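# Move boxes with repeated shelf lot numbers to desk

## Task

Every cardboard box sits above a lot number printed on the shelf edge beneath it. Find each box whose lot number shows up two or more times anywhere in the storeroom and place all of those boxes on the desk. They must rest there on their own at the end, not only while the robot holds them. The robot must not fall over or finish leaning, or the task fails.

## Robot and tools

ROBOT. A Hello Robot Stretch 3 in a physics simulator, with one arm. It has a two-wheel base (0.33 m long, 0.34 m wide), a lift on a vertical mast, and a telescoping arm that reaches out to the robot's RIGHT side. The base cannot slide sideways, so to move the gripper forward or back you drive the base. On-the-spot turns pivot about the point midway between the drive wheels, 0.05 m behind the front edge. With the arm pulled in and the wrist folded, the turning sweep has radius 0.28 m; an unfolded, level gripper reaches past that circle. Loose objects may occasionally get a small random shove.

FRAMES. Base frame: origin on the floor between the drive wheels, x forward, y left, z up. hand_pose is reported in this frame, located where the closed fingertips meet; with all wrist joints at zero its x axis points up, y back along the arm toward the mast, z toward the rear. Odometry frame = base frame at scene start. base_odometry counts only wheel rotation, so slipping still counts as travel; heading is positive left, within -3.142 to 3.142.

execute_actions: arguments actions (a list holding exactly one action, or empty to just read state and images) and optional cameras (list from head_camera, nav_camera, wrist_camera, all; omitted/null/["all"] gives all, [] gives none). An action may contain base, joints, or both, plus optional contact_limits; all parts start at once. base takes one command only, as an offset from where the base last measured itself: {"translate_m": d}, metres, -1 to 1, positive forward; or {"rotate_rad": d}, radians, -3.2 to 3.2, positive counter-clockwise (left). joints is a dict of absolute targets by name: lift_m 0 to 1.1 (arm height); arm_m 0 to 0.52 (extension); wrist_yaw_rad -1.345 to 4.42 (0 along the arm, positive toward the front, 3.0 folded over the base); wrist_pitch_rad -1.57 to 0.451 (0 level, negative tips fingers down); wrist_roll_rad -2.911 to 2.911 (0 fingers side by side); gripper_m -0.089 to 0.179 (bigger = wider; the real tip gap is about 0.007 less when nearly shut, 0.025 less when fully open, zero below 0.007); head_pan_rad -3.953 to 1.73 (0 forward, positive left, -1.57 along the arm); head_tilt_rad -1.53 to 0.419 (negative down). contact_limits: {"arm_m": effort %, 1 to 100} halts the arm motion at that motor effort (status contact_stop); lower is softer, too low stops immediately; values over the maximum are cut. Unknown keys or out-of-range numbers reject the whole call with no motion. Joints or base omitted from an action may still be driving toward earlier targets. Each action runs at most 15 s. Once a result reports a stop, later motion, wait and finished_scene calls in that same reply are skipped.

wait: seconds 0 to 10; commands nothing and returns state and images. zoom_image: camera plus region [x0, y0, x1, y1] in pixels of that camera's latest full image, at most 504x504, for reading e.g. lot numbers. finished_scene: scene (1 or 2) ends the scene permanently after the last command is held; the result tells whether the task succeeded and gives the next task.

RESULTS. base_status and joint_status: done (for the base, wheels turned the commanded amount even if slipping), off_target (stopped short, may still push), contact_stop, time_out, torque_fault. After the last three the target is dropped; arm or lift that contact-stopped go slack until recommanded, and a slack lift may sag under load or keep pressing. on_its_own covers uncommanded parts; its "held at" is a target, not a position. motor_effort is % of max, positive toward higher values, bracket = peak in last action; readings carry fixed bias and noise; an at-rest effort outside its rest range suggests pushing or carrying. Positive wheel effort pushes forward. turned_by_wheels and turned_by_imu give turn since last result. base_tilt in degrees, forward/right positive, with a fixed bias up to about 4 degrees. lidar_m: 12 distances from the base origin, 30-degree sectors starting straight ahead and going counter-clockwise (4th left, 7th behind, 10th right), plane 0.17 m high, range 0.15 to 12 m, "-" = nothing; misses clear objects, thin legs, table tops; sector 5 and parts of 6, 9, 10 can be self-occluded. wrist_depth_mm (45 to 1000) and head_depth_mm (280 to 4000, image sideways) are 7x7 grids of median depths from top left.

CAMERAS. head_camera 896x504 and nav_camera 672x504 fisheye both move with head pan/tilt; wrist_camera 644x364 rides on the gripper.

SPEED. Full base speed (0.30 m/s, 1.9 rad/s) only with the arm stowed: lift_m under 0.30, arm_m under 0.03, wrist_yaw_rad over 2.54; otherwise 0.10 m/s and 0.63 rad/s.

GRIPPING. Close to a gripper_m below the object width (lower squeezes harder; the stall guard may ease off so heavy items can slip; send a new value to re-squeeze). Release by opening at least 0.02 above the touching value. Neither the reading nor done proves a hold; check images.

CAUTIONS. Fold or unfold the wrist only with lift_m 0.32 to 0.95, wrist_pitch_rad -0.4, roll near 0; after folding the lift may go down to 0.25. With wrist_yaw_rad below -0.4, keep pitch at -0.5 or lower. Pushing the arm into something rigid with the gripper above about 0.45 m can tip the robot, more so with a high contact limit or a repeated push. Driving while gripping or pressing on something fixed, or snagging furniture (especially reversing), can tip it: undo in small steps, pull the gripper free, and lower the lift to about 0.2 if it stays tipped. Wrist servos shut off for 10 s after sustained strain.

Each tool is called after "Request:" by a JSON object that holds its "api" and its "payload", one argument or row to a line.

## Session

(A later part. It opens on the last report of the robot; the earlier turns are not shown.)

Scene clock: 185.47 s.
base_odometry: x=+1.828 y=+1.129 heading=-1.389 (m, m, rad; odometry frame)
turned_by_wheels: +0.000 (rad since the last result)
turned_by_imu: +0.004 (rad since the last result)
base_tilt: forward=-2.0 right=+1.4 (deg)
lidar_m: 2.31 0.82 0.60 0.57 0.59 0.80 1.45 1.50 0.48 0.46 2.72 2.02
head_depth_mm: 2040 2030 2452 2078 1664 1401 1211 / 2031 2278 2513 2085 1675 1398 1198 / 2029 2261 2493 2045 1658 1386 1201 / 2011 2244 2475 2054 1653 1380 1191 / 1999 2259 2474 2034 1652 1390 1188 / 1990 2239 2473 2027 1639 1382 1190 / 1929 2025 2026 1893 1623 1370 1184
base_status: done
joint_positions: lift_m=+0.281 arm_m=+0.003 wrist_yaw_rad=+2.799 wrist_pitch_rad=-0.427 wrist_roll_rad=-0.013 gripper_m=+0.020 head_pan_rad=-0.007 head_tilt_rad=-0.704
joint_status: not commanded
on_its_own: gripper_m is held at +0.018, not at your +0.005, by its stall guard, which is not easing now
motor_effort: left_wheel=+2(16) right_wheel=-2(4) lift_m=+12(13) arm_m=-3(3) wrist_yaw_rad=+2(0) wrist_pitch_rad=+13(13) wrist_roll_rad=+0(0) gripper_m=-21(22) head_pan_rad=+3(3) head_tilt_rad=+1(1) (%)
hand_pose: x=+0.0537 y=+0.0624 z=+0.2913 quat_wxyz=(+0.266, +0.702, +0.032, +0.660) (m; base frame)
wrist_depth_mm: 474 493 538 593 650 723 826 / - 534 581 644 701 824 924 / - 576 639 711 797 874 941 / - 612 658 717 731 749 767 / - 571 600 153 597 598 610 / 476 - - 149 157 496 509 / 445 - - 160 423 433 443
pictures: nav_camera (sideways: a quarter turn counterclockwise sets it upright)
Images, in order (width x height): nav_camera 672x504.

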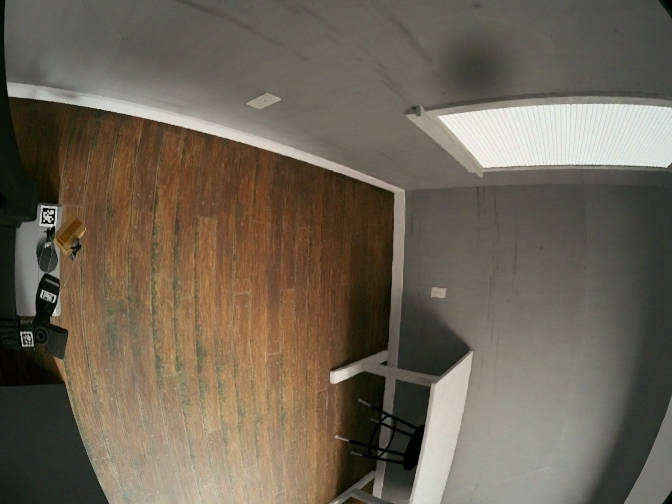

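Request:
{"api": "execute_actions", "payload": {
  "actions": [
    {"base":{"translate_m":1.0}}
  ],
  "cameras": []
}}

Request:
{"api": "execute_actions", "payload": {
  "actions": [
    {"base":{"translate_m":0.6},"joints":{"head_pan_rad":-1.2,"head_tilt_rad":-0.8}}
  ],
  "cameras": ["head_camera","nav_camera"]
}}

Scene clock: 197.43 s.
base_odometry: x=+2.009 y=+0.146 heading=-1.389 (m, m, rad; odometry frame)
turned_by_wheels: +0.000 (rad since the last result)
turned_by_imu: +0.004 (rad since the last result)
base_tilt: forward=-1.9 right=+1.4 (deg)
lidar_m: 1.32 0.83 0.60 0.58 0.60 0.82 2.22 1.09 1.39 3.72 1.39 1.14
head_depth_mm: 1128 1265 1438 1695 1665 1402 1211 / 1126 1263 1441 1688 1671 1392 1205 / 1118 1257 1431 1685 1651 1387 1208 / 1122 1255 1421 1662 1652 1393 1197 / 1116 1245 1428 1652 1653 1383 1187 / 1109 1244 1413 1660 1633 1377 1193 / 1107 1232 1406 1646 1636 1382 1188
base_status: done
joint_positions: lift_m=+0.281 arm_m=+0.003 wrist_yaw_rad=+2.799 wrist_pitch_rad=-0.427 wrist_roll_rad=-0.013 gripper_m=+0.020 head_pan_rad=-0.007 head_tilt_rad=-0.704
joint_status: not commanded
on_its_own: gripper_m is held at +0.018, not at your +0.005, by its stall guard, which is not easing now
motor_effort: left_wheel=+1(16) right_wheel=+0(4) lift_m=+12(13) arm_m=-3(4) wrist_yaw_rad=+1(1) wrist_pitch_rad=+13(13) wrist_roll_rad=+0(0) gripper_m=-22(22) head_pan_rad=+3(3) head_tilt_rad=+1(2) (%)
hand_pose: x=+0.0537 y=+0.0624 z=+0.2913 quat_wxyz=(+0.266, +0.702, +0.032, +0.660) (m; base frame)
wrist_depth_mm: 477 503 547 595 668 738 805 / - 538 601 647 701 824 954 / - 591 637 711 786 875 992 / - 630 686 726 725 731 747 / - 587 604 153 592 603 603 / 477 - - 149 157 503 507 / 431 - - 160 426 436 435
pictures: none
No camera images: the call's "cameras" was empty. Leave "cameras" out to get every camera's image.

Scene clock: 201.07 s.
base_odometry: x=+2.117 y=-0.444 heading=-1.389 (m, m, rad; odometry frame)
turned_by_wheels: +0.000 (rad since the last result)
turned_by_imu: +0.002 (rad since the last result)
base_tilt: forward=-2.1 right=+1.1 (deg)
lidar_m: 0.72 0.74 0.61 0.58 0.61 0.82 1.78 1.65 2.25 1.50 0.76 0.75
head_depth_mm: 3411 1386 1031 849 1560 1339 1173 / 3310 1374 1029 839 1559 1322 1161 / 2117 1361 1017 867 1550 1320 1159 / 1749 1355 1014 888 1442 1326 1157 / 1422 1335 1014 1078 1462 1321 1149 / 1195 1235 1002 1559 1485 1316 1150 / 1013 1092 994 1292 1425 1306 1152
base_status: done
joint_positions: lift_m=+0.281 arm_m=+0.003 wrist_yaw_rad=+2.799 wrist_pitch_rad=-0.427 wrist_roll_rad=-0.013 gripper_m=+0.020 head_pan_rad=-1.193 head_tilt_rad=-0.791
joint_status: all done
on_its_own: gripper_m is held at +0.018, not at your +0.005, by its stall guard, which is not easing now
motor_effort: left_wheel=+2(16) right_wheel=-1(3) lift_m=+13(12) arm_m=-4(2) wrist_yaw_rad=+1(1) wrist_pitch_rad=+13(13) wrist_roll_rad=+0(0) gripper_m=-22(22) head_pan_rad=-3(44) head_tilt_rad=-3(11) (%)
hand_pose: x=+0.0537 y=+0.0625 z=+0.2913 quat_wxyz=(+0.266, +0.702, +0.032, +0.660) (m; base frame)
wrist_depth_mm: 480 503 550 602 664 711 585 / - 540 595 655 733 765 604 / - 594 651 724 800 785 613 / - 637 681 717 749 743 623 / - 578 602 153 582 598 588 / 474 - - 148 157 507 511 / 445 - - 160 428 435 436
pictures: head_camera (sideways: a quarter turn clockwise sets it upright), nav_camera (sideways: a quarter turn counterclockwise sets it upright)
Images, in order (width x height): head_camera 896x504, nav_camera 672x504.

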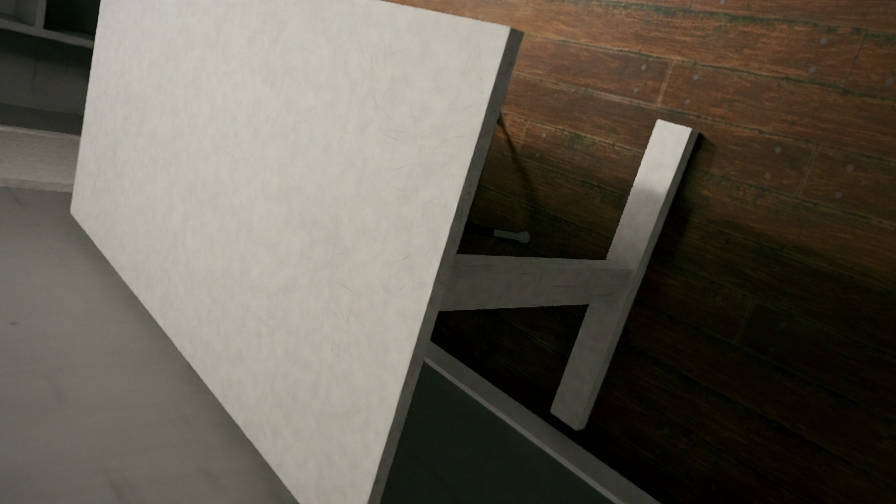

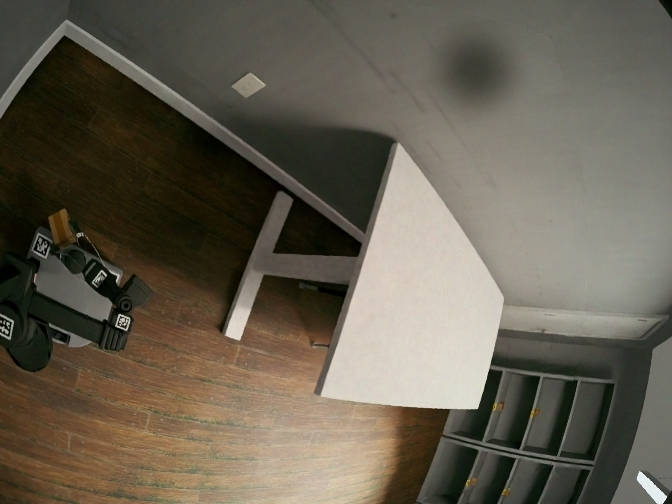

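Request:
{"api": "execute_actions", "payload": {
  "actions": [
    {"base":{"translate_m":0.2},"joints":{"lift_m":0.72,"head_pan_rad":-1.57}}
  ],
  "cameras": []
}}

Request:
{"api": "execute_actions", "payload": {
  "actions": [
    {"joints":{"wrist_yaw_rad":0}}
  ],
  "cameras": []
}}

Request:
{"api": "execute_actions", "payload": {
  "actions": [
    {"joints":{"wrist_pitch_rad":0}}
  ],
  "cameras": ["wrist_camera"]
}}

Request:
{"api": "execute_actions", "payload": {
  "actions": [
    {"joints":{"arm_m":0.35}}
  ],
  "cameras": ["head_camera","wrist_camera"]
}}

Scene clock: 211.57 s.
base_odometry: x=+2.153 y=-0.641 heading=-1.389 (m, m, rad; odometry frame)
turned_by_wheels: +0.000 (rad since the last result)
turned_by_imu: +0.000 (rad since the last result)
base_tilt: forward=-2.1 right=+1.2 (deg)
lidar_m: 0.52 0.53 0.61 0.59 0.61 0.83 1.85 1.85 2.52 0.72 0.73 0.53
head_depth_mm: 3731 3193 2361 1839 1549 1338 - / 3574 3188 1029 872 1554 1329 - / 3257 1353 1026 865 1540 1329 - / 3187 1350 1013 861 1541 1334 - / 3566 1330 1012 856 1211 1338 1113 / 2124 1327 1005 854 1524 1314 1160 / 1681 1318 993 852 1492 1312 1155
base_status: done
joint_positions: lift_m=+0.719 arm_m=+0.003 wrist_yaw_rad=+2.799 wrist_pitch_rad=-0.428 wrist_roll_rad=-0.013 gripper_m=+0.020 head_pan_rad=-1.563 head_tilt_rad=-0.791
joint_status: all done
on_its_own: gripper_m is held at +0.018, not at your +0.005, by its stall guard, which is not easing now
motor_effort: left_wheel=+2(15) right_wheel=-1(5) lift_m=+41(42) arm_m=-3(3) wrist_yaw_rad=+1(0) wrist_pitch_rad=+13(13) wrist_roll_rad=+0(0) gripper_m=-21(22) head_pan_rad=-3(24) head_tilt_rad=-3(3) (%)
hand_pose: x=+0.0536 y=+0.0624 z=+0.7297 quat_wxyz=(+0.266, +0.702, +0.032, +0.660) (m; base frame)
wrist_depth_mm: 466 491 546 596 659 545 423 / - 544 598 656 712 564 435 / - 596 651 721 766 586 443 / - 651 711 808 833 603 451 / - 733 751 153 781 618 461 / 715 - 163 149 157 637 475 / 776 - 873 814 883 621 489
pictures: none
No camera images: the call's "cameras" was empty. Leave "cameras" out to get every camera's image.

Scene clock: 213.97 s.
base_odometry: x=+2.153 y=-0.641 heading=-1.389 (m, m, rad; odometry frame)
turned_by_wheels: +0.000 (rad since the last result)
turned_by_imu: +0.000 (rad since the last result)
base_tilt: forward=-1.9 right=+1.2 (deg)
lidar_m: 0.52 0.54 0.61 0.59 0.61 0.83 1.85 1.86 2.53 0.72 0.73 0.54
head_depth_mm: 3697 3194 2352 1809 1558 1338 - / 3585 3129 1022 867 1560 1324 - / 3234 1362 1020 864 1559 1336 - / 3201 1347 1014 863 1546 - - / 3609 1343 1010 858 1210 1307 1157 / 2100 1332 999 851 1526 1316 1150 / 1656 1320 1000 850 1496 1312 1144
base_status: not commanded
joint_positions: lift_m=+0.719 arm_m=+0.003 wrist_yaw_rad=+0.002 wrist_pitch_rad=-0.428 wrist_roll_rad=-0.013 gripper_m=+0.020 head_pan_rad=-1.563 head_tilt_rad=-0.791
joint_status: all done
on_its_own: gripper_m is held at +0.018, not at your +0.005, by its stall guard, which is not easing now
motor_effort: left_wheel=+1(1) right_wheel=-1(0) lift_m=+42(41) arm_m=-3(3) wrist_yaw_rad=-1(2) wrist_pitch_rad=+13(13) wrist_roll_rad=+0(0) gripper_m=-21(22) head_pan_rad=-3(3) head_tilt_rad=-3(3) (%)
hand_pose: x=-0.0211 y=-0.3709 z=+0.7297 quat_wxyz=(+0.696, +0.152, -0.686, -0.149) (m; base frame)
wrist_depth_mm: 592 710 716 786 951 - - / 407 410 424 434 448 - - / 628 867 499 - - 366 - / 659 943 576 - - - - / 657 970 - 153 - - - / 662 905 163 148 157 - - / 658 827 811 804 880 875 899
pictures: none
No camera images: the call's "cameras" was empty. Leave "cameras" out to get every camera's image.

Scene clock: 215.00 s.
base_odometry: x=+2.153 y=-0.641 heading=-1.389 (m, m, rad; odometry frame)
turned_by_wheels: +0.000 (rad since the last result)
turned_by_imu: +0.000 (rad since the last result)
base_tilt: forward=-2.0 right=+1.5 (deg)
lidar_m: 0.52 0.53 0.61 0.59 0.61 0.83 1.85 1.86 2.53 0.72 0.73 0.53
head_depth_mm: 3722 3148 2333 1848 1557 1333 - / 3608 3078 1029 870 1551 1335 - / 3213 1363 1019 844 1511 1361 - / 3168 1340 1011 836 1406 - - / 3593 1342 1008 855 1194 1325 1153 / 2117 1321 1004 854 1532 1319 1148 / 1677 1317 996 849 1495 1306 1153
base_status: not commanded
joint_positions: lift_m=+0.719 arm_m=+0.003 wrist_yaw_rad=+0.002 wrist_pitch_rad=-0.041 wrist_roll_rad=-0.013 gripper_m=+0.020 head_pan_rad=-1.563 head_tilt_rad=-0.791
joint_status: all done
on_its_own: gripper_m is held at +0.018, not at your +0.005, by its stall guard, which is not easing now
motor_effort: left_wheel=+2(1) right_wheel=-1(1) lift_m=+42(42) arm_m=-4(2) wrist_yaw_rad=-1(1) wrist_pitch_rad=+19(19) wrist_roll_rad=+0(0) gripper_m=-23(22) head_pan_rad=-3(3) head_tilt_rad=-3(3) (%)
hand_pose: x=-0.0210 y=-0.4028 z=+0.8234 quat_wxyz=(+0.712, +0.015, -0.702, -0.014) (m; base frame)
wrist_depth_mm: 631 931 - - - - - / 655 930 - - - - - / 639 938 - - - - - / 639 735 752 797 960 - - / 429 445 489 153 470 - - / 655 830 163 149 156 - - / 653 910 537 - - - -
pictures: wrist_camera
Images, in order (width x height): wrist_camera 644x364.

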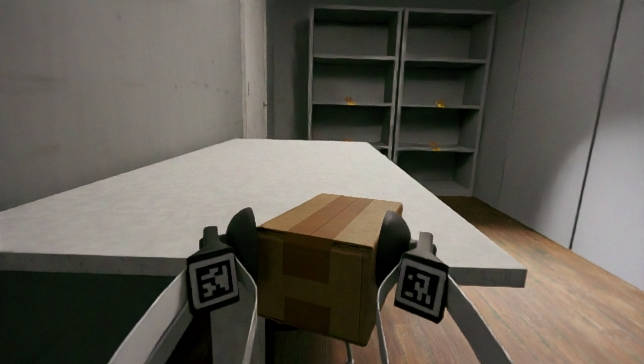

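Scene clock: 218.77 s.
base_odometry: x=+2.153 y=-0.641 heading=-1.389 (m, m, rad; odometry frame)
turned_by_wheels: +0.000 (rad since the last result)
turned_by_imu: +0.000 (rad since the last result)
base_tilt: forward=-2.2 right=+1.3 (deg)
lidar_m: 0.52 0.54 0.61 0.59 0.61 0.83 1.85 1.85 2.52 0.72 0.74 0.54
head_depth_mm: 3709 3148 2369 1820 1564 1369 - / 3584 3098 1044 875 - - 1159 / 3212 1360 1058 - 1547 1322 1163 / 3202 1347 1045 1696 1543 1322 1163 / 3524 1334 1010 856 1213 1319 1155 / 2127 1326 998 856 1535 1314 1156 / 1672 1318 996 848 1484 1299 1148
base_status: not commanded
joint_positions: lift_m=+0.719 arm_m=+0.350 wrist_yaw_rad=+0.000 wrist_pitch_rad=-0.039 wrist_roll_rad=-0.013 gripper_m=+0.020 head_pan_rad=-1.563 head_tilt_rad=-0.791
joint_status: all done
on_its_own: gripper_m is held at +0.018, not at your +0.005, by its stall guard, which is not easing now
motor_effort: left_wheel=+1(1) right_wheel=-1(1) lift_m=+42(42) arm_m=+3(4) wrist_yaw_rad=-1(1) wrist_pitch_rad=+18(19) wrist_roll_rad=+0(1) gripper_m=-22(22) head_pan_rad=-3(3) head_tilt_rad=-3(3) (%)
hand_pose: x=-0.0214 y=-0.7498 z=+0.8239 quat_wxyz=(+0.712, +0.014, -0.702, -0.014) (m; base frame)
wrist_depth_mm: 638 926 - - - - - / 636 918 - - - - - / 643 943 - - - - - / 631 724 749 798 950 - - / 431 436 482 154 470 - - / 309 316 163 148 157 331 - / 241 245 246 228 252 258 259
pictures: head_camera (sideways: a quarter turn clockwise sets it upright), wrist_camera
Images, in order (width x height): head_camera 896x504, wrist_camera 644x364.

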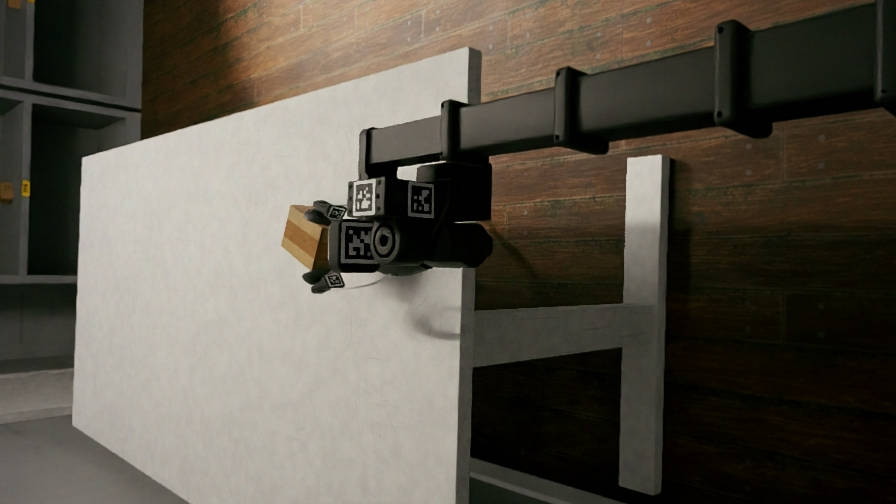

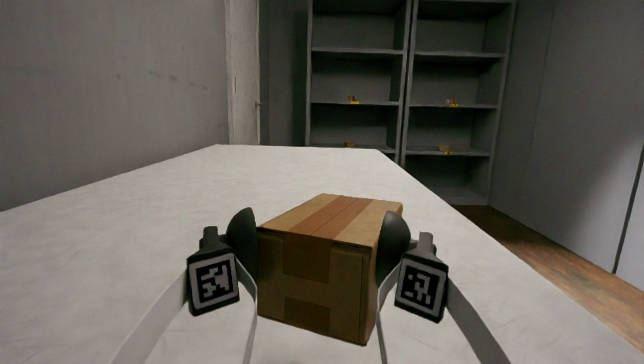

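Request:
{"api": "execute_actions", "payload": {
  "actions": [
    {"joints":{"arm_m":0.4,"lift_m":0.66}}
  ],
  "cameras": ["wrist_camera"]
}}

Scene clock: 224.97 s.
base_odometry: x=+2.153 y=-0.641 heading=-1.389 (m, m, rad; odometry frame)
turned_by_wheels: +0.000 (rad since the last result)
turned_by_imu: +0.000 (rad since the last result)
base_tilt: forward=-2.0 right=+1.5 (deg)
lidar_m: 0.52 0.54 0.61 0.58 0.61 0.83 1.85 1.85 2.54 0.72 0.73 0.54
head_depth_mm: 3686 3127 2359 1822 1559 1331 1184 / 3621 3136 1029 870 1604 - - / 3195 1353 1016 - 1554 1322 1163 / 3218 1352 1049 1693 1552 1322 1158 / 3595 1330 1006 851 1216 1313 1159 / 2107 1325 1005 851 1530 1320 1152 / 1674 1317 992 847 1483 1303 1143
base_status: not commanded
joint_positions: lift_m=+0.661 arm_m=+0.400 wrist_yaw_rad=+0.000 wrist_pitch_rad=-0.039 wrist_roll_rad=-0.013 gripper_m=+0.020 head_pan_rad=-1.563 head_tilt_rad=-0.791
joint_status: all done
on_its_own: gripper_m is held at +0.018, not at your +0.005, by its stall guard, which is not easing now
motor_effort: left_wheel=+2(1) right_wheel=-1(1) lift_m=+13(35) arm_m=+2(0) wrist_yaw_rad=+0(0) wrist_pitch_rad=+18(19) wrist_roll_rad=+0(0) gripper_m=-22(22) head_pan_rad=-3(3) head_tilt_rad=-3(3) (%)
hand_pose: x=-0.0214 y=-0.7998 z=+0.7654 quat_wxyz=(+0.712, +0.014, -0.702, -0.014) (m; base frame)
wrist_depth_mm: 647 907 - - - - - / 646 969 - - - - - / 643 890 - - - - - / 470 487 500 522 543 - - / 286 292 319 154 310 317 - / 204 208 163 149 157 221 223 / 160 162 163 154 167 171 171
pictures: wrist_camera
Images, in order (width x height): wrist_camera 644x364.

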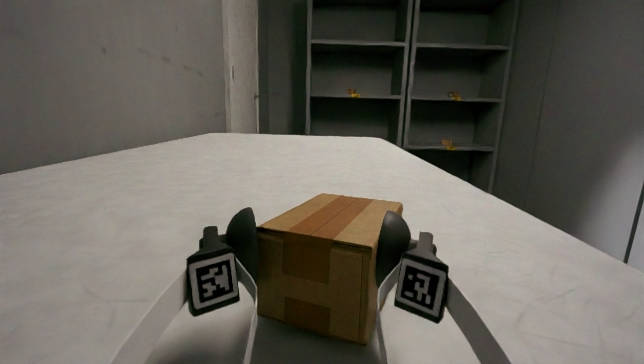

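Request:
{"api": "execute_actions", "payload": {
  "actions": [
    {"joints":{"lift_m":0.654}}
  ],
  "cameras": []
}}

Request:
{"api": "execute_actions", "payload": {
  "actions": [
    {"joints":{"gripper_m":0.15}}
  ],
  "cameras": []
}}

Request:
{"api": "execute_actions", "payload": {
  "actions": [
    {"joints":{"arm_m":0.005,"lift_m":0.68}}
  ],
  "cameras": ["head_camera"]
}}

Request:
{"api": "execute_actions", "payload": {
  "actions": [
    {"base":{"translate_m":-0.3},"joints":{"wrist_pitch_rad":-0.4,"wrist_yaw_rad":2.8,"gripper_m":0.05}}
  ],
  "cameras": []
}}

Request:
{"api": "execute_actions", "payload": {
  "actions": [
    {"base":{"translate_m":-0.45},"joints":{"lift_m":0.28,"head_pan_rad":0,"head_tilt_rad":-0.6}}
  ],
  "cameras": []
}}

Request:
{"api": "execute_actions", "payload": {
  "actions": [
    {"base":{"rotate_rad":-1.58}}
  ],
  "cameras": ["nav_camera"]
}}

Scene clock: 237.40 s.
base_odometry: x=+2.153 y=-0.641 heading=-1.389 (m, m, rad; odometry frame)
turned_by_wheels: +0.000 (rad since the last result)
turned_by_imu: +0.000 (rad since the last result)
base_tilt: forward=-2.0 right=+1.4 (deg)
lidar_m: 0.52 0.54 0.61 0.59 0.61 0.83 1.85 1.86 2.52 0.72 0.73 0.54
head_depth_mm: 3717 3139 2354 1840 1559 1331 1170 / 3557 3133 1029 869 1597 - - / 3190 1366 1020 - 1550 1335 1155 / 3203 1348 1052 1706 1541 1322 1160 / 3564 1339 1009 854 1213 1313 1156 / 2120 1330 1000 856 1523 1317 1156 / 1673 1317 998 850 1483 1313 1152
base_status: not commanded
joint_positions: lift_m=+0.655 arm_m=+0.400 wrist_yaw_rad=+0.000 wrist_pitch_rad=-0.037 wrist_roll_rad=-0.013 gripper_m=+0.020 head_pan_rad=-1.563 head_tilt_rad=-0.791
joint_status: all done
on_its_own: gripper_m is held at +0.018, not at your +0.005, by its stall guard, which is not easing now
motor_effort: left_wheel=+2(1) right_wheel=-1(1) lift_m=+11(13) arm_m=+2(2) wrist_yaw_rad=+0(0) wrist_pitch_rad=+17(18) wrist_roll_rad=+0(0) gripper_m=-22(22) head_pan_rad=-3(3) head_tilt_rad=-3(3) (%)
hand_pose: x=-0.0214 y=-0.7999 z=+0.7600 quat_wxyz=(+0.712, +0.013, -0.702, -0.013) (m; base frame)
wrist_depth_mm: 646 909 - - - - - / 641 964 - - - - - / 640 885 - - - - - / 448 473 483 498 522 - - / 273 278 307 154 297 303 - / 196 198 163 148 156 213 214 / 152 154 156 151 159 161 163
pictures: none
No camera images: the call's "cameras" was empty. Leave "cameras" out to get every camera's image.

Scene clock: 239.20 s.
base_odometry: x=+2.153 y=-0.641 heading=-1.389 (m, m, rad; odometry frame)
turned_by_wheels: +0.000 (rad since the last result)
turned_by_imu: +0.000 (rad since the last result)
base_tilt: forward=-2.2 right=+1.4 (deg)
lidar_m: 0.52 0.53 0.61 0.59 0.61 0.83 1.85 1.85 2.53 0.72 0.74 0.54
head_depth_mm: 3695 3175 2366 1825 1572 1336 1168 / 3614 3096 1028 870 1580 - - / 3192 1355 1059 - 1547 1328 1159 / 3203 1345 1047 1708 1550 1328 1159 / 3566 1338 1005 856 1208 1317 1156 / 2121 1322 1000 853 1533 1311 1151 / 1672 1308 994 849 1492 1312 1157
base_status: not commanded
joint_positions: lift_m=+0.655 arm_m=+0.400 wrist_yaw_rad=+0.000 wrist_pitch_rad=-0.027 wrist_roll_rad=-0.013 gripper_m=+0.150 head_pan_rad=-1.563 head_tilt_rad=-0.791
joint_status: all done
motor_effort: left_wheel=+2(2) right_wheel=-1(0) lift_m=+12(12) arm_m=+2(2) wrist_yaw_rad=+0(0) wrist_pitch_rad=+13(17) wrist_roll_rad=+0(1) gripper_m=+0(93) head_pan_rad=-3(3) head_tilt_rad=-3(3) (%)
hand_pose: x=-0.0214 y=-0.8002 z=+0.7625 quat_wxyz=(+0.712, +0.010, -0.702, -0.010) (m; base frame)
wrist_depth_mm: 646 943 - - - - - / 654 931 - - - - - / 641 892 - - - - - / 475 498 515 530 547 - - / 282 312 292 164 287 346 - / 212 - 196 149 202 - 221 / 150 157 160 152 163 158 168
pictures: none
No camera images: the call's "cameras" was empty. Leave "cameras" out to get every camera's image.

Scene clock: 243.30 s.
base_odometry: x=+2.153 y=-0.641 heading=-1.389 (m, m, rad; odometry frame)
turned_by_wheels: +0.000 (rad since the last result)
turned_by_imu: +0.000 (rad since the last result)
base_tilt: forward=-2.0 right=+1.3 (deg)
lidar_m: 0.52 0.54 0.61 0.59 0.61 0.83 1.84 1.86 2.53 0.72 0.74 0.54
head_depth_mm: 3665 3160 2351 1821 1576 1338 1201 / 3606 3131 1027 870 1549 1334 - / 3201 1363 1024 863 1542 1328 - / 3222 1354 980 864 1542 1371 - / 3594 1336 1009 859 1257 1311 1152 / 2132 1334 1004 854 1537 1314 1152 / 1671 1309 999 848 1488 1302 1152
base_status: not commanded
joint_positions: lift_m=+0.679 arm_m=+0.005 wrist_yaw_rad=+0.000 wrist_pitch_rad=-0.025 wrist_roll_rad=-0.013 gripper_m=+0.150 head_pan_rad=-1.563 head_tilt_rad=-0.791
joint_status: all done
motor_effort: left_wheel=+2(1) right_wheel=-1(1) lift_m=+41(42) arm_m=-3(3) wrist_yaw_rad=+0(1) wrist_pitch_rad=+12(13) wrist_roll_rad=+0(0) gripper_m=+0(0) head_pan_rad=-4(3) head_tilt_rad=-3(3) (%)
hand_pose: x=-0.0215 y=-0.4058 z=+0.7874 quat_wxyz=(+0.712, +0.009, -0.702, -0.009) (m; base frame)
wrist_depth_mm: 632 943 - - - - - / 625 901 - - - - - / 639 939 - - - - - / 581 613 642 567 703 - - / 386 389 400 374 387 - - / 631 - 514 - - - - / 683 974 530 - - - -
pictures: head_camera (sideways: a quarter turn clockwise sets it upright)
Images, in order (width x height): head_camera 896x504.

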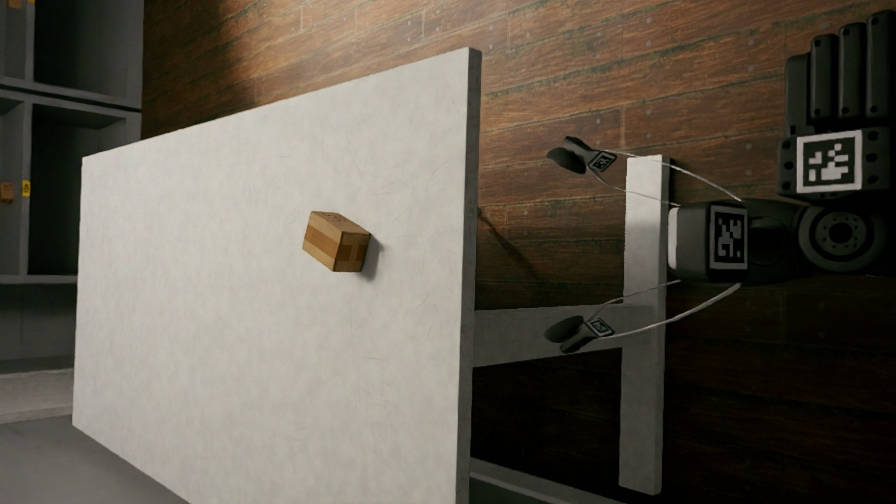

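Scene clock: 247.57 s.
base_odometry: x=+2.099 y=-0.346 heading=-1.389 (m, m, rad; odometry frame)
turned_by_wheels: +0.000 (rad since the last result)
turned_by_imu: -0.002 (rad since the last result)
base_tilt: forward=-2.2 right=+1.4 (deg)
lidar_m: 0.82 0.83 0.61 0.58 0.60 0.82 1.78 1.56 2.10 1.25 0.81 0.85
head_depth_mm: 3651 3154 2362 1858 1562 1330 1197 / 3676 3095 2348 1858 1558 1338 - / 3553 3086 2313 1845 1553 1325 - / 3595 2960 2238 1857 1540 1321 - / 3234 1327 1008 859 1533 1316 1117 / 3381 1327 1002 855 1516 1315 1147 / 2279 1315 931 850 1341 1308 1148
base_status: done
joint_positions: lift_m=+0.679 arm_m=+0.005 wrist_yaw_rad=+2.798 wrist_pitch_rad=-0.414 wrist_roll_rad=-0.013 gripper_m=+0.050 head_pan_rad=-1.563 head_tilt_rad=-0.791
joint_status: all done
motor_effort: left_wheel=+1(5) right_wheel=-1(4) lift_m=+40(40) arm_m=-3(4) wrist_yaw_rad=+1(2) wrist_pitch_rad=+7(10) wrist_roll_rad=+0(0) gripper_m=+0(92) head_pan_rad=-3(3) head_tilt_rad=-3(3) (%)
hand_pose: x=+0.0544 y=+0.0615 z=+0.6927 quat_wxyz=(+0.262, +0.702, +0.027, +0.662) (m; base frame)
wrist_depth_mm: 481 511 554 599 664 739 685 / - 551 593 662 734 821 693 / - 601 642 725 800 872 707 / - 644 725 799 912 978 721 / - 723 764 893 - 997 729 / 700 811 - 956 - 979 751 / 770 - 839 824 839 852 768
pictures: none
No camera images: the call's "cameras" was empty. Leave "cameras" out to get every camera's image.

Scene clock: 253.07 s.
base_odometry: x=+2.018 y=+0.097 heading=-1.389 (m, m, rad; odometry frame)
turned_by_wheels: +0.000 (rad since the last result)
turned_by_imu: -0.002 (rad since the last result)
base_tilt: forward=-1.8 right=+1.4 (deg)
lidar_m: 1.27 0.83 0.60 0.58 0.60 0.82 2.22 1.13 1.46 3.75 1.39 1.10
head_depth_mm: 1072 1185 1320 1497 1704 1500 1261 / 1066 1179 1317 1510 1689 1495 1259 / 1062 1172 1303 1492 1690 1480 1251 / 1061 1171 1307 1476 1666 1478 1248 / 1056 1168 1318 1469 1667 1472 1245 / 1055 1168 1300 1469 1658 1472 1250 / 1049 1160 1287 1468 1640 1472 1241
base_status: done
joint_positions: lift_m=+0.281 arm_m=+0.005 wrist_yaw_rad=+2.799 wrist_pitch_rad=-0.416 wrist_roll_rad=-0.013 gripper_m=+0.050 head_pan_rad=-0.007 head_tilt_rad=-0.605
joint_status: all done
motor_effort: left_wheel=+2(12) right_wheel=-1(5) lift_m=+11(35) arm_m=-3(3) wrist_yaw_rad=+1(1) wrist_pitch_rad=+8(8) wrist_roll_rad=+0(0) gripper_m=+0(0) head_pan_rad=+3(45) head_tilt_rad=+1(14) (%)
hand_pose: x=+0.0542 y=+0.0613 z=+0.2938 quat_wxyz=(+0.262, +0.702, +0.028, +0.662) (m; base frame)
wrist_depth_mm: 477 504 552 607 670 751 826 / - 552 593 664 729 816 928 / - 586 661 708 778 885 958 / - 653 683 724 758 763 764 / - 583 602 594 619 612 605 / 481 512 - 496 508 507 512 / 430 - - 426 433 433 440
pictures: none
No camera images: the call's "cameras" was empty. Leave "cameras" out to get every camera's image.

Scene clock: 255.23 s.
base_odometry: x=+2.018 y=+0.097 heading=-2.969 (m, m, rad; odometry frame)
turned_by_wheels: -1.580 (rad since the last result)
turned_by_imu: -1.569 (rad since the last result)
base_tilt: forward=-2.1 right=+1.4 (deg)
lidar_m: 3.73 1.36 1.09 1.27 0.84 0.61 0.58 0.60 0.81 2.10 1.13 1.44
head_depth_mm: 2712 2712 2715 2385 1843 1488 1263 / 3535 3566 3297 2413 1830 1487 1256 / 3593 - 3378 2372 1813 1477 1249 / 3500 3844 3316 2360 1805 1484 1247 / 3567 3989 3268 2337 1815 1468 1246 / 3563 3992 3295 2319 1801 1470 1250 / 3524 3815 2916 2251 1794 1462 1244
base_status: done
joint_positions: lift_m=+0.281 arm_m=+0.005 wrist_yaw_rad=+2.799 wrist_pitch_rad=-0.416 wrist_roll_rad=-0.013 gripper_m=+0.050 head_pan_rad=-0.007 head_tilt_rad=-0.605
joint_status: not commanded
motor_effort: left_wheel=+4(17) right_wheel=-1(6) lift_m=+12(12) arm_m=-3(3) wrist_yaw_rad=+2(0) wrist_pitch_rad=+8(8) wrist_roll_rad=+0(0) gripper_m=+0(0) head_pan_rad=+2(3) head_tilt_rad=+2(2) (%)
hand_pose: x=+0.0542 y=+0.0613 z=+0.2938 quat_wxyz=(+0.262, +0.702, +0.028, +0.662) (m; base frame)
wrist_depth_mm: - - - - - - - / - - - - - - - / - 911 942 988 978 - - / - 716 716 726 747 759 767 / - 580 617 600 620 617 620 / 483 512 - 505 506 511 511 / 429 - - 432 436 439 440
pictures: nav_camera (sideways: a quarter turn counterclockwise sets it upright)
Images, in order (width x height): nav_camera 672x504.

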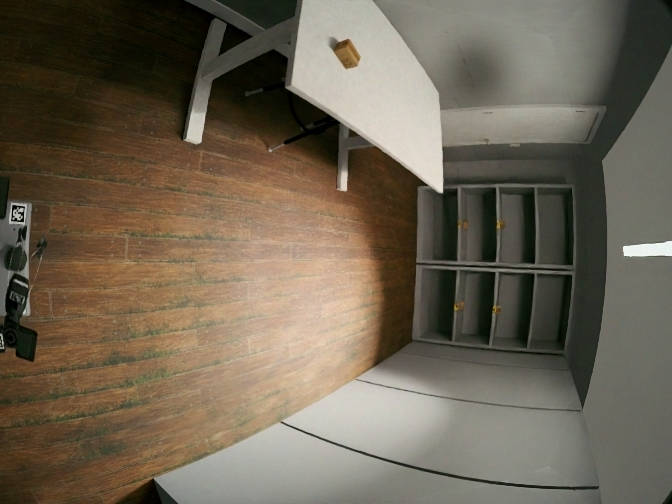

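Request:
{"api": "execute_actions", "payload": {
  "actions": [
    {"base":{"translate_m":1.0}}
  ],
  "cameras": []
}}

Request:
{"api": "execute_actions", "payload": {
  "actions": [
    {"base":{"translate_m":1.0}}
  ],
  "cameras": []
}}

Request:
{"api": "execute_actions", "payload": {
  "actions": [
    {"base":{"translate_m":0.9}}
  ],
  "cameras": ["nav_camera"]
}}

Scene clock: 265.30 s.
base_odometry: x=+1.033 y=-0.075 heading=-2.969 (m, m, rad; odometry frame)
turned_by_wheels: +0.000 (rad since the last result)
turned_by_imu: +0.004 (rad since the last result)
base_tilt: forward=-2.0 right=+1.3 (deg)
lidar_m: 2.73 1.26 0.68 0.87 0.87 1.66 1.59 1.64 1.06 1.01 1.05 1.42
head_depth_mm: 2513 2611 2695 2368 1829 1501 1262 / 2710 2988 3081 2382 1838 1490 1259 / 2717 2982 3165 2386 1831 1496 1245 / 2667 2886 2952 2330 1813 1480 1251 / 2718 2970 3074 2325 1810 1464 1245 / 2698 2920 3091 2321 1806 1477 1251 / 2645 2835 2910 2304 1804 1469 1238
base_status: done
joint_positions: lift_m=+0.281 arm_m=+0.005 wrist_yaw_rad=+2.799 wrist_pitch_rad=-0.416 wrist_roll_rad=-0.013 gripper_m=+0.050 head_pan_rad=-0.007 head_tilt_rad=-0.605
joint_status: not commanded
motor_effort: left_wheel=+2(16) right_wheel=-2(3) lift_m=+12(12) arm_m=-3(3) wrist_yaw_rad=+0(0) wrist_pitch_rad=+8(8) wrist_roll_rad=+1(0) gripper_m=+0(1) head_pan_rad=+3(3) head_tilt_rad=+2(2) (%)
hand_pose: x=+0.0542 y=+0.0613 z=+0.2938 quat_wxyz=(+0.262, +0.702, +0.028, +0.662) (m; base frame)
wrist_depth_mm: - - - - - - - / - - - - - - - / - 899 934 953 979 - - / - 709 731 735 749 764 780 / - 572 611 599 629 611 616 / 486 509 - 502 501 507 516 / 425 - - 430 434 438 442
pictures: none
No camera images: the call's "cameras" was empty. Leave "cameras" out to get every camera's image.

Scene clock: 270.33 s.
base_odometry: x=+0.048 y=-0.247 heading=-2.969 (m, m, rad; odometry frame)
turned_by_wheels: +0.000 (rad since the last result)
turned_by_imu: +0.004 (rad since the last result)
base_tilt: forward=-2.2 right=+1.3 (deg)
lidar_m: 1.71 1.84 1.36 0.83 1.35 1.00 2.60 1.44 1.04 1.00 1.04 1.41
head_depth_mm: 1856 2058 2177 2233 1833 1494 1264 / 1856 2056 2176 2250 1821 1493 1256 / 1846 2044 2174 2234 1818 1477 1256 / 1788 1681 1949 2124 1823 1482 1254 / 1831 2033 2155 2203 1816 1481 1249 / 1831 2047 2153 2170 1799 1471 1251 / 1823 2024 2154 2189 1784 1472 1242
base_status: done
joint_positions: lift_m=+0.281 arm_m=+0.005 wrist_yaw_rad=+2.799 wrist_pitch_rad=-0.416 wrist_roll_rad=-0.013 gripper_m=+0.050 head_pan_rad=-0.007 head_tilt_rad=-0.605
joint_status: not commanded
motor_effort: left_wheel=+2(17) right_wheel=-1(3) lift_m=+11(13) arm_m=-3(4) wrist_yaw_rad=+1(2) wrist_pitch_rad=+8(8) wrist_roll_rad=+1(0) gripper_m=+0(0) head_pan_rad=+3(3) head_tilt_rad=+1(2) (%)
hand_pose: x=+0.0542 y=+0.0613 z=+0.2938 quat_wxyz=(+0.262, +0.702, +0.028, +0.662) (m; base frame)
wrist_depth_mm: - - - - - - - / - - - - - - - / - 926 881 939 995 - - / - 698 681 743 741 759 758 / - 574 600 601 627 612 608 / 481 505 - 494 510 504 515 / 431 - - 427 434 436 439
pictures: none
No camera images: the call's "cameras" was empty. Leave "cameras" out to get every camera's image.

Scene clock: 275.03 s.
base_odometry: x=-0.839 y=-0.402 heading=-2.969 (m, m, rad; odometry frame)
turned_by_wheels: +0.000 (rad since the last result)
turned_by_imu: +0.003 (rad since the last result)
base_tilt: forward=-1.9 right=+1.5 (deg)
lidar_m: 0.81 1.23 1.18 1.30 1.33 1.24 3.51 1.42 1.03 0.99 1.03 1.30
head_depth_mm: 1065 1135 965 1391 1196 1410 1263 / 1060 1137 961 1385 1195 1404 1265 / 1038 1118 951 1383 1188 1398 1257 / 662 733 830 957 1101 1357 1255 / 1033 1106 871 1313 1175 1380 1244 / 1048 1117 930 1358 1163 1392 1244 / 1038 1122 917 1351 1125 1379 1234
base_status: done
joint_positions: lift_m=+0.281 arm_m=+0.005 wrist_yaw_rad=+2.799 wrist_pitch_rad=-0.416 wrist_roll_rad=-0.013 gripper_m=+0.050 head_pan_rad=-0.007 head_tilt_rad=-0.605
joint_status: not commanded
motor_effort: left_wheel=+1(15) right_wheel=-1(4) lift_m=+12(12) arm_m=-3(2) wrist_yaw_rad=+0(1) wrist_pitch_rad=+8(8) wrist_roll_rad=+0(0) gripper_m=-1(0) head_pan_rad=+3(3) head_tilt_rad=+2(2) (%)
hand_pose: x=+0.0542 y=+0.0613 z=+0.2938 quat_wxyz=(+0.262, +0.702, +0.028, +0.662) (m; base frame)
wrist_depth_mm: - - - - - - - / - - - - - - - / - 918 923 977 950 922 825 / - 709 731 751 774 764 693 / - 582 599 592 629 606 626 / 478 505 - 502 511 508 514 / 431 - - 431 434 435 442
pictures: nav_camera (sideways: a quarter turn counterclockwise sets it upright)
Images, in order (width x height): nav_camera 672x504.

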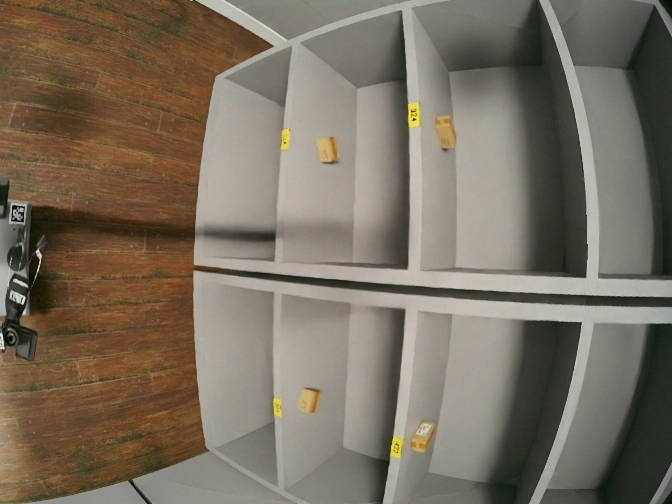

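Request:
{"api": "execute_actions", "payload": {
  "actions": [
    {"base":{"translate_m":0.21}}
  ],
  "cameras": []
}}

Request:
{"api": "execute_actions", "payload": {
  "actions": [
    {"base":{"rotate_rad":1.575},"joints":{"head_pan_rad":-1.57,"head_tilt_rad":-0.8}}
  ],
  "cameras": []
}}

Request:
{"api": "execute_actions", "payload": {
  "actions": [
    {"base":{"translate_m":-0.45}}
  ],
  "cameras": []
}}

Request:
{"api": "execute_actions", "payload": {
  "actions": [
    {"joints":{"lift_m":0.47}}
  ],
  "cameras": []
}}

Request:
{"api": "execute_actions", "payload": {
  "actions": [
    {"joints":{"wrist_yaw_rad":0,"gripper_m":0.175}}
  ],
  "cameras": []
}}

Request:
{"api": "execute_actions", "payload": {
  "actions": [
    {"joints":{"wrist_pitch_rad":0}}
  ],
  "cameras": ["head_camera","wrist_camera"]
}}

Scene clock: 286.80 s.
base_odometry: x=-1.046 y=-0.438 heading=-2.969 (m, m, rad; odometry frame)
turned_by_wheels: +0.000 (rad since the last result)
turned_by_imu: +0.000 (rad since the last result)
base_tilt: forward=-2.0 right=+1.4 (deg)
lidar_m: 0.60 1.09 1.05 1.30 1.35 1.41 3.73 1.42 1.03 0.99 1.03 1.09
head_depth_mm: 874 966 796 1230 1076 955 1187 / 874 961 790 1220 1076 953 1181 / 485 921 703 1187 1074 949 1178 / 485 535 601 668 796 917 1153 / 842 942 729 1183 1031 939 1180 / 862 951 766 1201 1060 934 1176 / 857 951 760 1198 1052 935 1170
base_status: done
joint_positions: lift_m=+0.281 arm_m=+0.005 wrist_yaw_rad=+2.799 wrist_pitch_rad=-0.416 wrist_roll_rad=-0.013 gripper_m=+0.050 head_pan_rad=-0.007 head_tilt_rad=-0.605
joint_status: not commanded
motor_effort: left_wheel=+2(14) right_wheel=-1(3) lift_m=+12(11) arm_m=-3(4) wrist_yaw_rad=+1(1) wrist_pitch_rad=+8(8) wrist_roll_rad=+1(0) gripper_m=+0(0) head_pan_rad=+3(3) head_tilt_rad=+2(2) (%)
hand_pose: x=+0.0542 y=+0.0613 z=+0.2938 quat_wxyz=(+0.262, +0.702, +0.028, +0.662) (m; base frame)
wrist_depth_mm: - - - - - - 866 / - - - - - - 896 / - 905 930 966 905 826 859 / - 719 714 724 754 685 631 / - 575 591 595 623 606 547 / 483 508 - 495 500 508 511 / 432 - - 431 434 443 439
pictures: none
No camera images: the call's "cameras" was empty. Leave "cameras" out to get every camera's image.

Scene clock: 289.10 s.
base_odometry: x=-1.046 y=-0.438 heading=-1.394 (m, m, rad; odometry frame)
turned_by_wheels: +1.575 (rad since the last result)
turned_by_imu: +1.564 (rad since the last result)
base_tilt: forward=-2.0 right=+1.3 (deg)
lidar_m: 1.29 1.34 1.40 3.72 1.40 1.03 0.99 1.03 1.09 0.59 1.09 1.05
head_depth_mm: 890 724 1193 1098 1378 1288 1173 / 885 717 1195 1088 1361 1282 1164 / 498 570 681 1058 1350 1277 1159 / 499 581 680 794 996 1265 1153 / 883 700 1187 1081 1346 1267 1155 / 887 695 1182 1076 1350 1274 1155 / 883 691 1184 1064 1333 1270 1150
base_status: done
joint_positions: lift_m=+0.281 arm_m=+0.005 wrist_yaw_rad=+2.799 wrist_pitch_rad=-0.416 wrist_roll_rad=-0.013 gripper_m=+0.050 head_pan_rad=-1.563 head_tilt_rad=-0.791
joint_status: all done
motor_effort: left_wheel=-3(13) right_wheel=+2(7) lift_m=+11(12) arm_m=-3(4) wrist_yaw_rad=+0(1) wrist_pitch_rad=+8(8) wrist_roll_rad=+0(0) gripper_m=+0(0) head_pan_rad=-3(43) head_tilt_rad=-3(15) (%)
hand_pose: x=+0.0542 y=+0.0613 z=+0.2938 quat_wxyz=(+0.262, +0.702, +0.028, +0.662) (m; base frame)
wrist_depth_mm: - - - - - - - / - - - - - - - / - 964 935 974 967 - - / - 717 732 732 743 754 764 / - 583 600 588 621 602 622 / 478 505 - 496 507 508 512 / 434 - - 433 433 436 439
pictures: none
No camera images: the call's "cameras" was empty. Leave "cameras" out to get every camera's image.

Scene clock: 292.27 s.
base_odometry: x=-1.125 y=+0.005 heading=-1.394 (m, m, rad; odometry frame)
turned_by_wheels: +0.000 (rad since the last result)
turned_by_imu: -0.002 (rad since the last result)
base_tilt: forward=-2.2 right=+1.5 (deg)
lidar_m: 1.75 1.71 2.40 2.09 0.77 0.56 0.54 0.56 0.76 1.05 0.70 1.44
head_depth_mm: 894 721 1191 1097 1169 1281 1163 / 882 716 1189 1090 1353 1281 1165 / 885 651 1188 1085 1361 1270 1162 / 881 676 1194 1080 1353 1275 1158 / 884 702 1188 1079 1350 1273 1159 / 885 697 1185 1072 1345 1269 1151 / 883 688 1128 1061 1082 1259 1148
base_status: done
joint_positions: lift_m=+0.281 arm_m=+0.005 wrist_yaw_rad=+2.799 wrist_pitch_rad=-0.416 wrist_roll_rad=-0.013 gripper_m=+0.050 head_pan_rad=-1.563 head_tilt_rad=-0.791
joint_status: not commanded
motor_effort: left_wheel=-3(17) right_wheel=+1(4) lift_m=+12(11) arm_m=-3(4) wrist_yaw_rad=+2(3) wrist_pitch_rad=+8(8) wrist_roll_rad=+0(0) gripper_m=+0(1) head_pan_rad=-3(3) head_tilt_rad=-3(3) (%)
hand_pose: x=+0.0542 y=+0.0613 z=+0.2938 quat_wxyz=(+0.262, +0.702, +0.028, +0.662) (m; base frame)
wrist_depth_mm: - - - - - - - / - - - - - - - / - 918 947 951 956 - - / - 726 723 733 745 758 769 / - 577 603 604 618 614 615 / 481 503 - 501 502 515 519 / 427 - - 428 434 440 440
pictures: none
No camera images: the call's "cameras" was empty. Leave "cameras" out to get every camera's image.

Scene clock: 294.83 s.
base_odometry: x=-1.125 y=+0.005 heading=-1.394 (m, m, rad; odometry frame)
turned_by_wheels: +0.000 (rad since the last result)
turned_by_imu: +0.000 (rad since the last result)
base_tilt: forward=-2.0 right=+1.5 (deg)
lidar_m: 1.75 1.71 2.39 2.09 0.76 0.56 0.54 0.56 0.76 1.05 0.71 1.45
head_depth_mm: 893 722 1195 1098 1170 1281 1169 / 884 715 1192 1090 1359 1280 1170 / 884 651 1184 1088 1360 1280 1172 / 881 675 1190 1078 1356 1277 1180 / 884 701 1186 1079 1352 1267 1167 / 884 693 1185 1071 1349 1268 1145 / 882 686 1130 1064 1081 1258 1149
base_status: not commanded
joint_positions: lift_m=+0.469 arm_m=+0.005 wrist_yaw_rad=+2.799 wrist_pitch_rad=-0.416 wrist_roll_rad=-0.013 gripper_m=+0.050 head_pan_rad=-1.563 head_tilt_rad=-0.791
joint_status: all done
motor_effort: left_wheel=-2(3) right_wheel=+2(1) lift_m=+41(42) arm_m=-4(4) wrist_yaw_rad=+1(2) wrist_pitch_rad=+8(8) wrist_roll_rad=+0(0) gripper_m=+0(0) head_pan_rad=-3(3) head_tilt_rad=-3(3) (%)
hand_pose: x=+0.0542 y=+0.0613 z=+0.4823 quat_wxyz=(+0.262, +0.702, +0.028, +0.662) (m; base frame)
wrist_depth_mm: - - - - - - - / - - - - - - - / - - - - - - - / - - - - - - - / - 833 879 860 908 874 877 / 690 733 - 708 728 740 766 / 601 - 612 615 629 630 646
pictures: none
No camera images: the call's "cameras" was empty. Leave "cameras" out to get every camera's image.

Scene clock: 297.23 s.
base_odometry: x=-1.125 y=+0.005 heading=-1.394 (m, m, rad; odometry frame)
turned_by_wheels: +0.000 (rad since the last result)
turned_by_imu: +0.000 (rad since the last result)
base_tilt: forward=-2.2 right=+1.5 (deg)
lidar_m: 1.75 1.72 2.39 2.09 0.76 0.56 0.54 0.56 0.76 1.05 0.71 1.45
head_depth_mm: 891 720 1196 1097 1175 1275 1174 / 882 717 1197 1097 1358 1286 1166 / 882 651 1184 1081 1362 1279 1171 / 884 675 1188 1078 1353 1265 - / 882 700 1180 1072 1348 1265 1154 / 880 694 1189 1071 1343 1256 1157 / 882 688 1127 1065 1082 1256 1150
base_status: not commanded
joint_positions: lift_m=+0.469 arm_m=+0.005 wrist_yaw_rad=+0.002 wrist_pitch_rad=-0.416 wrist_roll_rad=-0.013 gripper_m=+0.175 head_pan_rad=-1.563 head_tilt_rad=-0.791
joint_status: all done
motor_effort: left_wheel=-3(3) right_wheel=+1(1) lift_m=+41(41) arm_m=-3(4) wrist_yaw_rad=-1(1) wrist_pitch_rad=+8(8) wrist_roll_rad=+0(1) gripper_m=+0(93) head_pan_rad=-3(4) head_tilt_rad=-3(3) (%)
hand_pose: x=-0.0211 y=-0.3749 z=+0.4823 quat_wxyz=(+0.697, +0.148, -0.687, -0.145) (m; base frame)
wrist_depth_mm: 392 410 422 393 410 504 472 / 430 561 333 332 333 333 332 / 476 689 847 817 854 749 504 / 472 688 891 924 905 756 506 / 483 699 756 744 763 727 505 / 505 619 636 632 637 633 520 / 584 583 587 600 609 590 540
pictures: none
No camera images: the call's "cameras" was empty. Leave "cameras" out to get every camera's image.

Scene clock: 298.30 s.
base_odometry: x=-1.125 y=+0.005 heading=-1.394 (m, m, rad; odometry frame)
turned_by_wheels: +0.000 (rad since the last result)
turned_by_imu: +0.000 (rad since the last result)
base_tilt: forward=-2.1 right=+1.4 (deg)
lidar_m: 1.75 1.72 2.39 2.10 0.76 0.56 0.54 0.56 0.76 1.05 0.71 1.45
head_depth_mm: 890 720 1193 1095 1163 1282 1168 / 884 717 1189 1093 1369 1278 1168 / 885 651 1194 1090 1356 1268 1164 / 882 676 1185 1082 1347 1276 - / 878 699 1190 1074 1354 1270 1159 / 885 694 1184 1074 1350 1265 1153 / 880 690 1124 1064 1079 1262 1146
base_status: not commanded
joint_positions: lift_m=+0.469 arm_m=+0.005 wrist_yaw_rad=+0.002 wrist_pitch_rad=-0.027 wrist_roll_rad=-0.013 gripper_m=+0.175 head_pan_rad=-1.563 head_tilt_rad=-0.791
joint_status: all done
motor_effort: left_wheel=-2(2) right_wheel=+1(1) lift_m=+41(41) arm_m=-3(3) wrist_yaw_rad=-1(2) wrist_pitch_rad=+13(12) wrist_roll_rad=+0(0) gripper_m=+1(0) head_pan_rad=-3(3) head_tilt_rad=-3(3) (%)
hand_pose: x=-0.0210 y=-0.4058 z=+0.5771 quat_wxyz=(+0.712, +0.010, -0.702, -0.009) (m; base frame)
wrist_depth_mm: 469 675 738 737 739 738 519 / 465 687 749 759 762 739 513 / 472 687 772 784 781 765 512 / 441 505 525 459 573 589 487 / 357 357 364 363 365 368 362 / 450 812 869 861 853 869 480 / 493 736 825 832 819 748 472
pictures: head_camera (sideways: a quarter turn clockwise sets it upright), wrist_camera
Images, in order (width x height): head_camera 896x504, wrist_camera 644x364.

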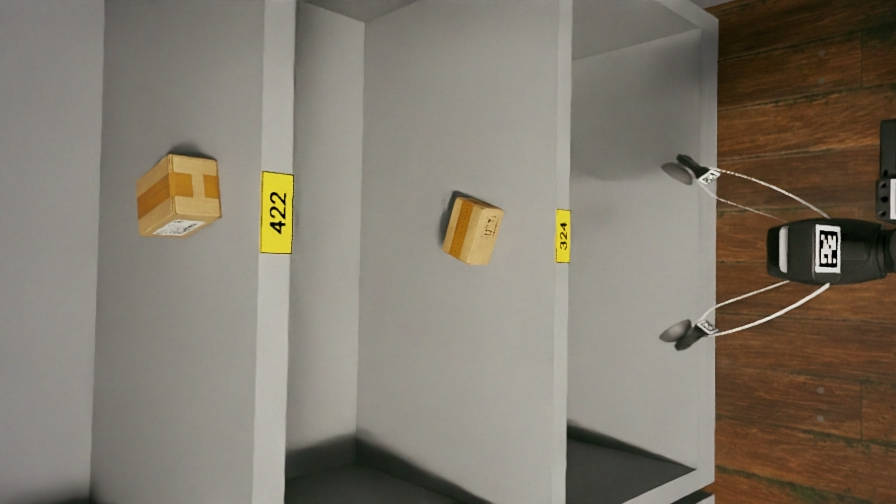

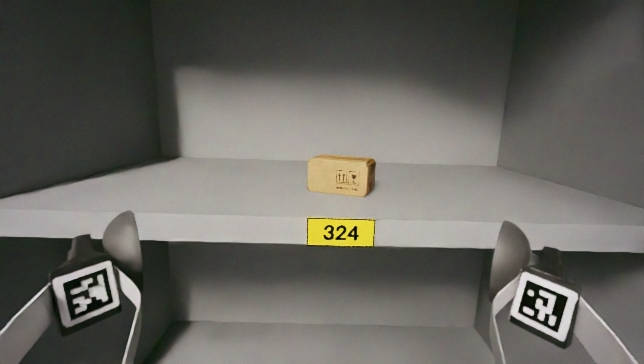

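Request:
{"api": "execute_actions", "payload": {
  "actions": [
    {"base":{"translate_m":-0.035},"joints":{"lift_m":0.462,"arm_m":0.2}}
  ],
  "cameras": []
}}

Request:
{"api": "execute_actions", "payload": {
  "actions": [
    {"joints":{"arm_m":0.29}}
  ],
  "cameras": ["head_camera","wrist_camera"]
}}

Scene clock: 305.33 s.
base_odometry: x=-1.131 y=+0.040 heading=-1.394 (m, m, rad; odometry frame)
turned_by_wheels: +0.000 (rad since the last result)
turned_by_imu: -0.001 (rad since the last result)
base_tilt: forward=-2.2 right=+1.4 (deg)
lidar_m: 1.79 1.75 2.12 1.96 0.71 0.52 0.50 0.52 0.71 1.05 0.72 1.48
head_depth_mm: 891 719 1170 1094 1082 1267 1172 / 886 713 1187 1093 1366 1277 1175 / 883 679 1189 1083 1352 - 1166 / 879 646 1180 1084 972 1268 1156 / 881 700 1190 1074 1348 1264 1158 / 881 694 1188 1068 1334 1263 1154 / 880 687 1163 1061 1181 1262 1158
base_status: done
joint_positions: lift_m=+0.463 arm_m=+0.200 wrist_yaw_rad=+0.000 wrist_pitch_rad=-0.025 wrist_roll_rad=-0.013 gripper_m=+0.175 head_pan_rad=-1.563 head_tilt_rad=-0.791
joint_status: all done
motor_effort: left_wheel=-3(10) right_wheel=+1(2) lift_m=+12(35) arm_m=+2(1) wrist_yaw_rad=+1(2) wrist_pitch_rad=+12(13) wrist_roll_rad=+0(0) gripper_m=+0(0) head_pan_rad=-3(3) head_tilt_rad=-3(3) (%)
hand_pose: x=-0.0214 y=-0.6002 z=+0.5709 quat_wxyz=(+0.712, +0.009, -0.702, -0.009) (m; base frame)
wrist_depth_mm: 509 551 554 559 559 563 477 / 512 567 574 572 570 575 470 / 510 585 591 599 592 591 469 / 461 478 487 271 535 563 447 / 287 301 283 266 297 319 312 / - 197 198 202 205 207 214 / 170 170 169 168 173 173 172
pictures: none
No camera images: the call's "cameras" was empty. Leave "cameras" out to get every camera's image.

Scene clock: 307.23 s.
base_odometry: x=-1.131 y=+0.040 heading=-1.394 (m, m, rad; odometry frame)
turned_by_wheels: +0.000 (rad since the last result)
turned_by_imu: +0.000 (rad since the last result)
base_tilt: forward=-2.0 right=+1.3 (deg)
lidar_m: 1.79 1.74 2.12 1.96 0.71 0.52 0.50 0.52 0.71 1.05 0.72 1.48
head_depth_mm: 888 720 1161 1093 1078 1270 1166 / 882 717 1191 1093 1354 1282 1174 / 881 678 1185 1086 977 1279 1161 / 887 646 1186 1075 973 1266 1160 / 880 698 1191 1076 1350 1270 1153 / 884 696 1185 1071 1345 1260 1150 / 883 687 1160 1066 1180 1255 1146
base_status: not commanded
joint_positions: lift_m=+0.463 arm_m=+0.290 wrist_yaw_rad=+0.000 wrist_pitch_rad=-0.025 wrist_roll_rad=-0.013 gripper_m=+0.175 head_pan_rad=-1.563 head_tilt_rad=-0.791
joint_status: all done
motor_effort: left_wheel=-3(3) right_wheel=+1(2) lift_m=+12(11) arm_m=+1(4) wrist_yaw_rad=+0(0) wrist_pitch_rad=+12(12) wrist_roll_rad=+0(0) gripper_m=+1(1) head_pan_rad=-3(3) head_tilt_rad=-3(3) (%)
hand_pose: x=-0.0214 y=-0.6902 z=+0.5710 quat_wxyz=(+0.712, +0.009, -0.702, -0.009) (m; base frame)
wrist_depth_mm: 472 471 476 477 476 470 465 / 488 484 488 489 485 495 470 / 496 503 511 506 507 503 473 / 454 476 493 515 519 521 441 / 285 300 241 177 271 319 311 / - 196 193 179 204 206 213 / 143 150 153 154 156 152 157
pictures: head_camera (sideways: a quarter turn clockwise sets it upright), wrist_camera
Images, in order (width x height): head_camera 896x504, wrist_camera 644x364.

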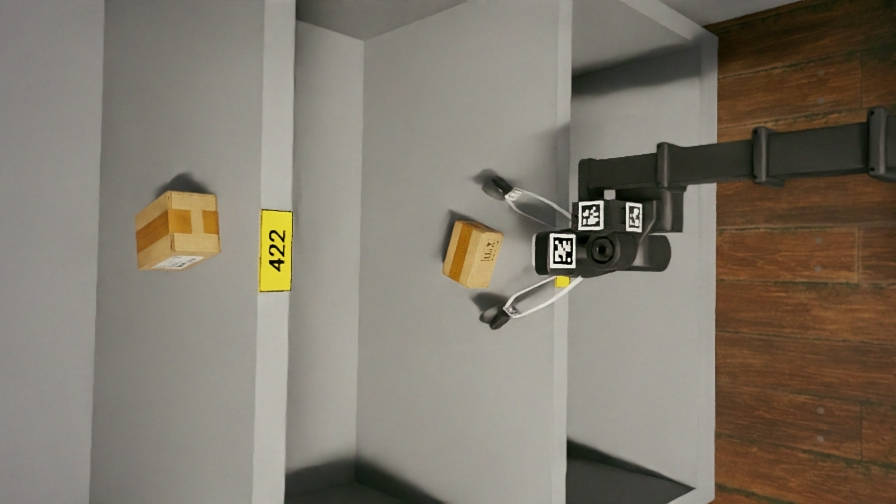

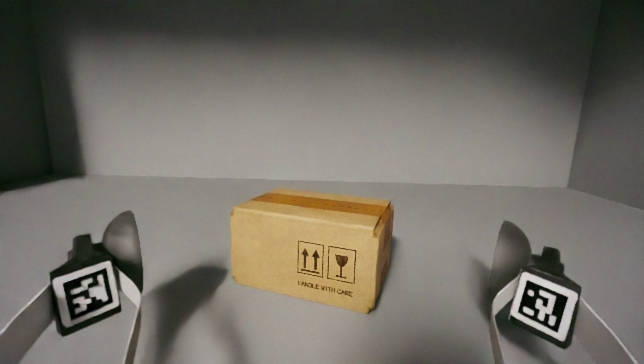

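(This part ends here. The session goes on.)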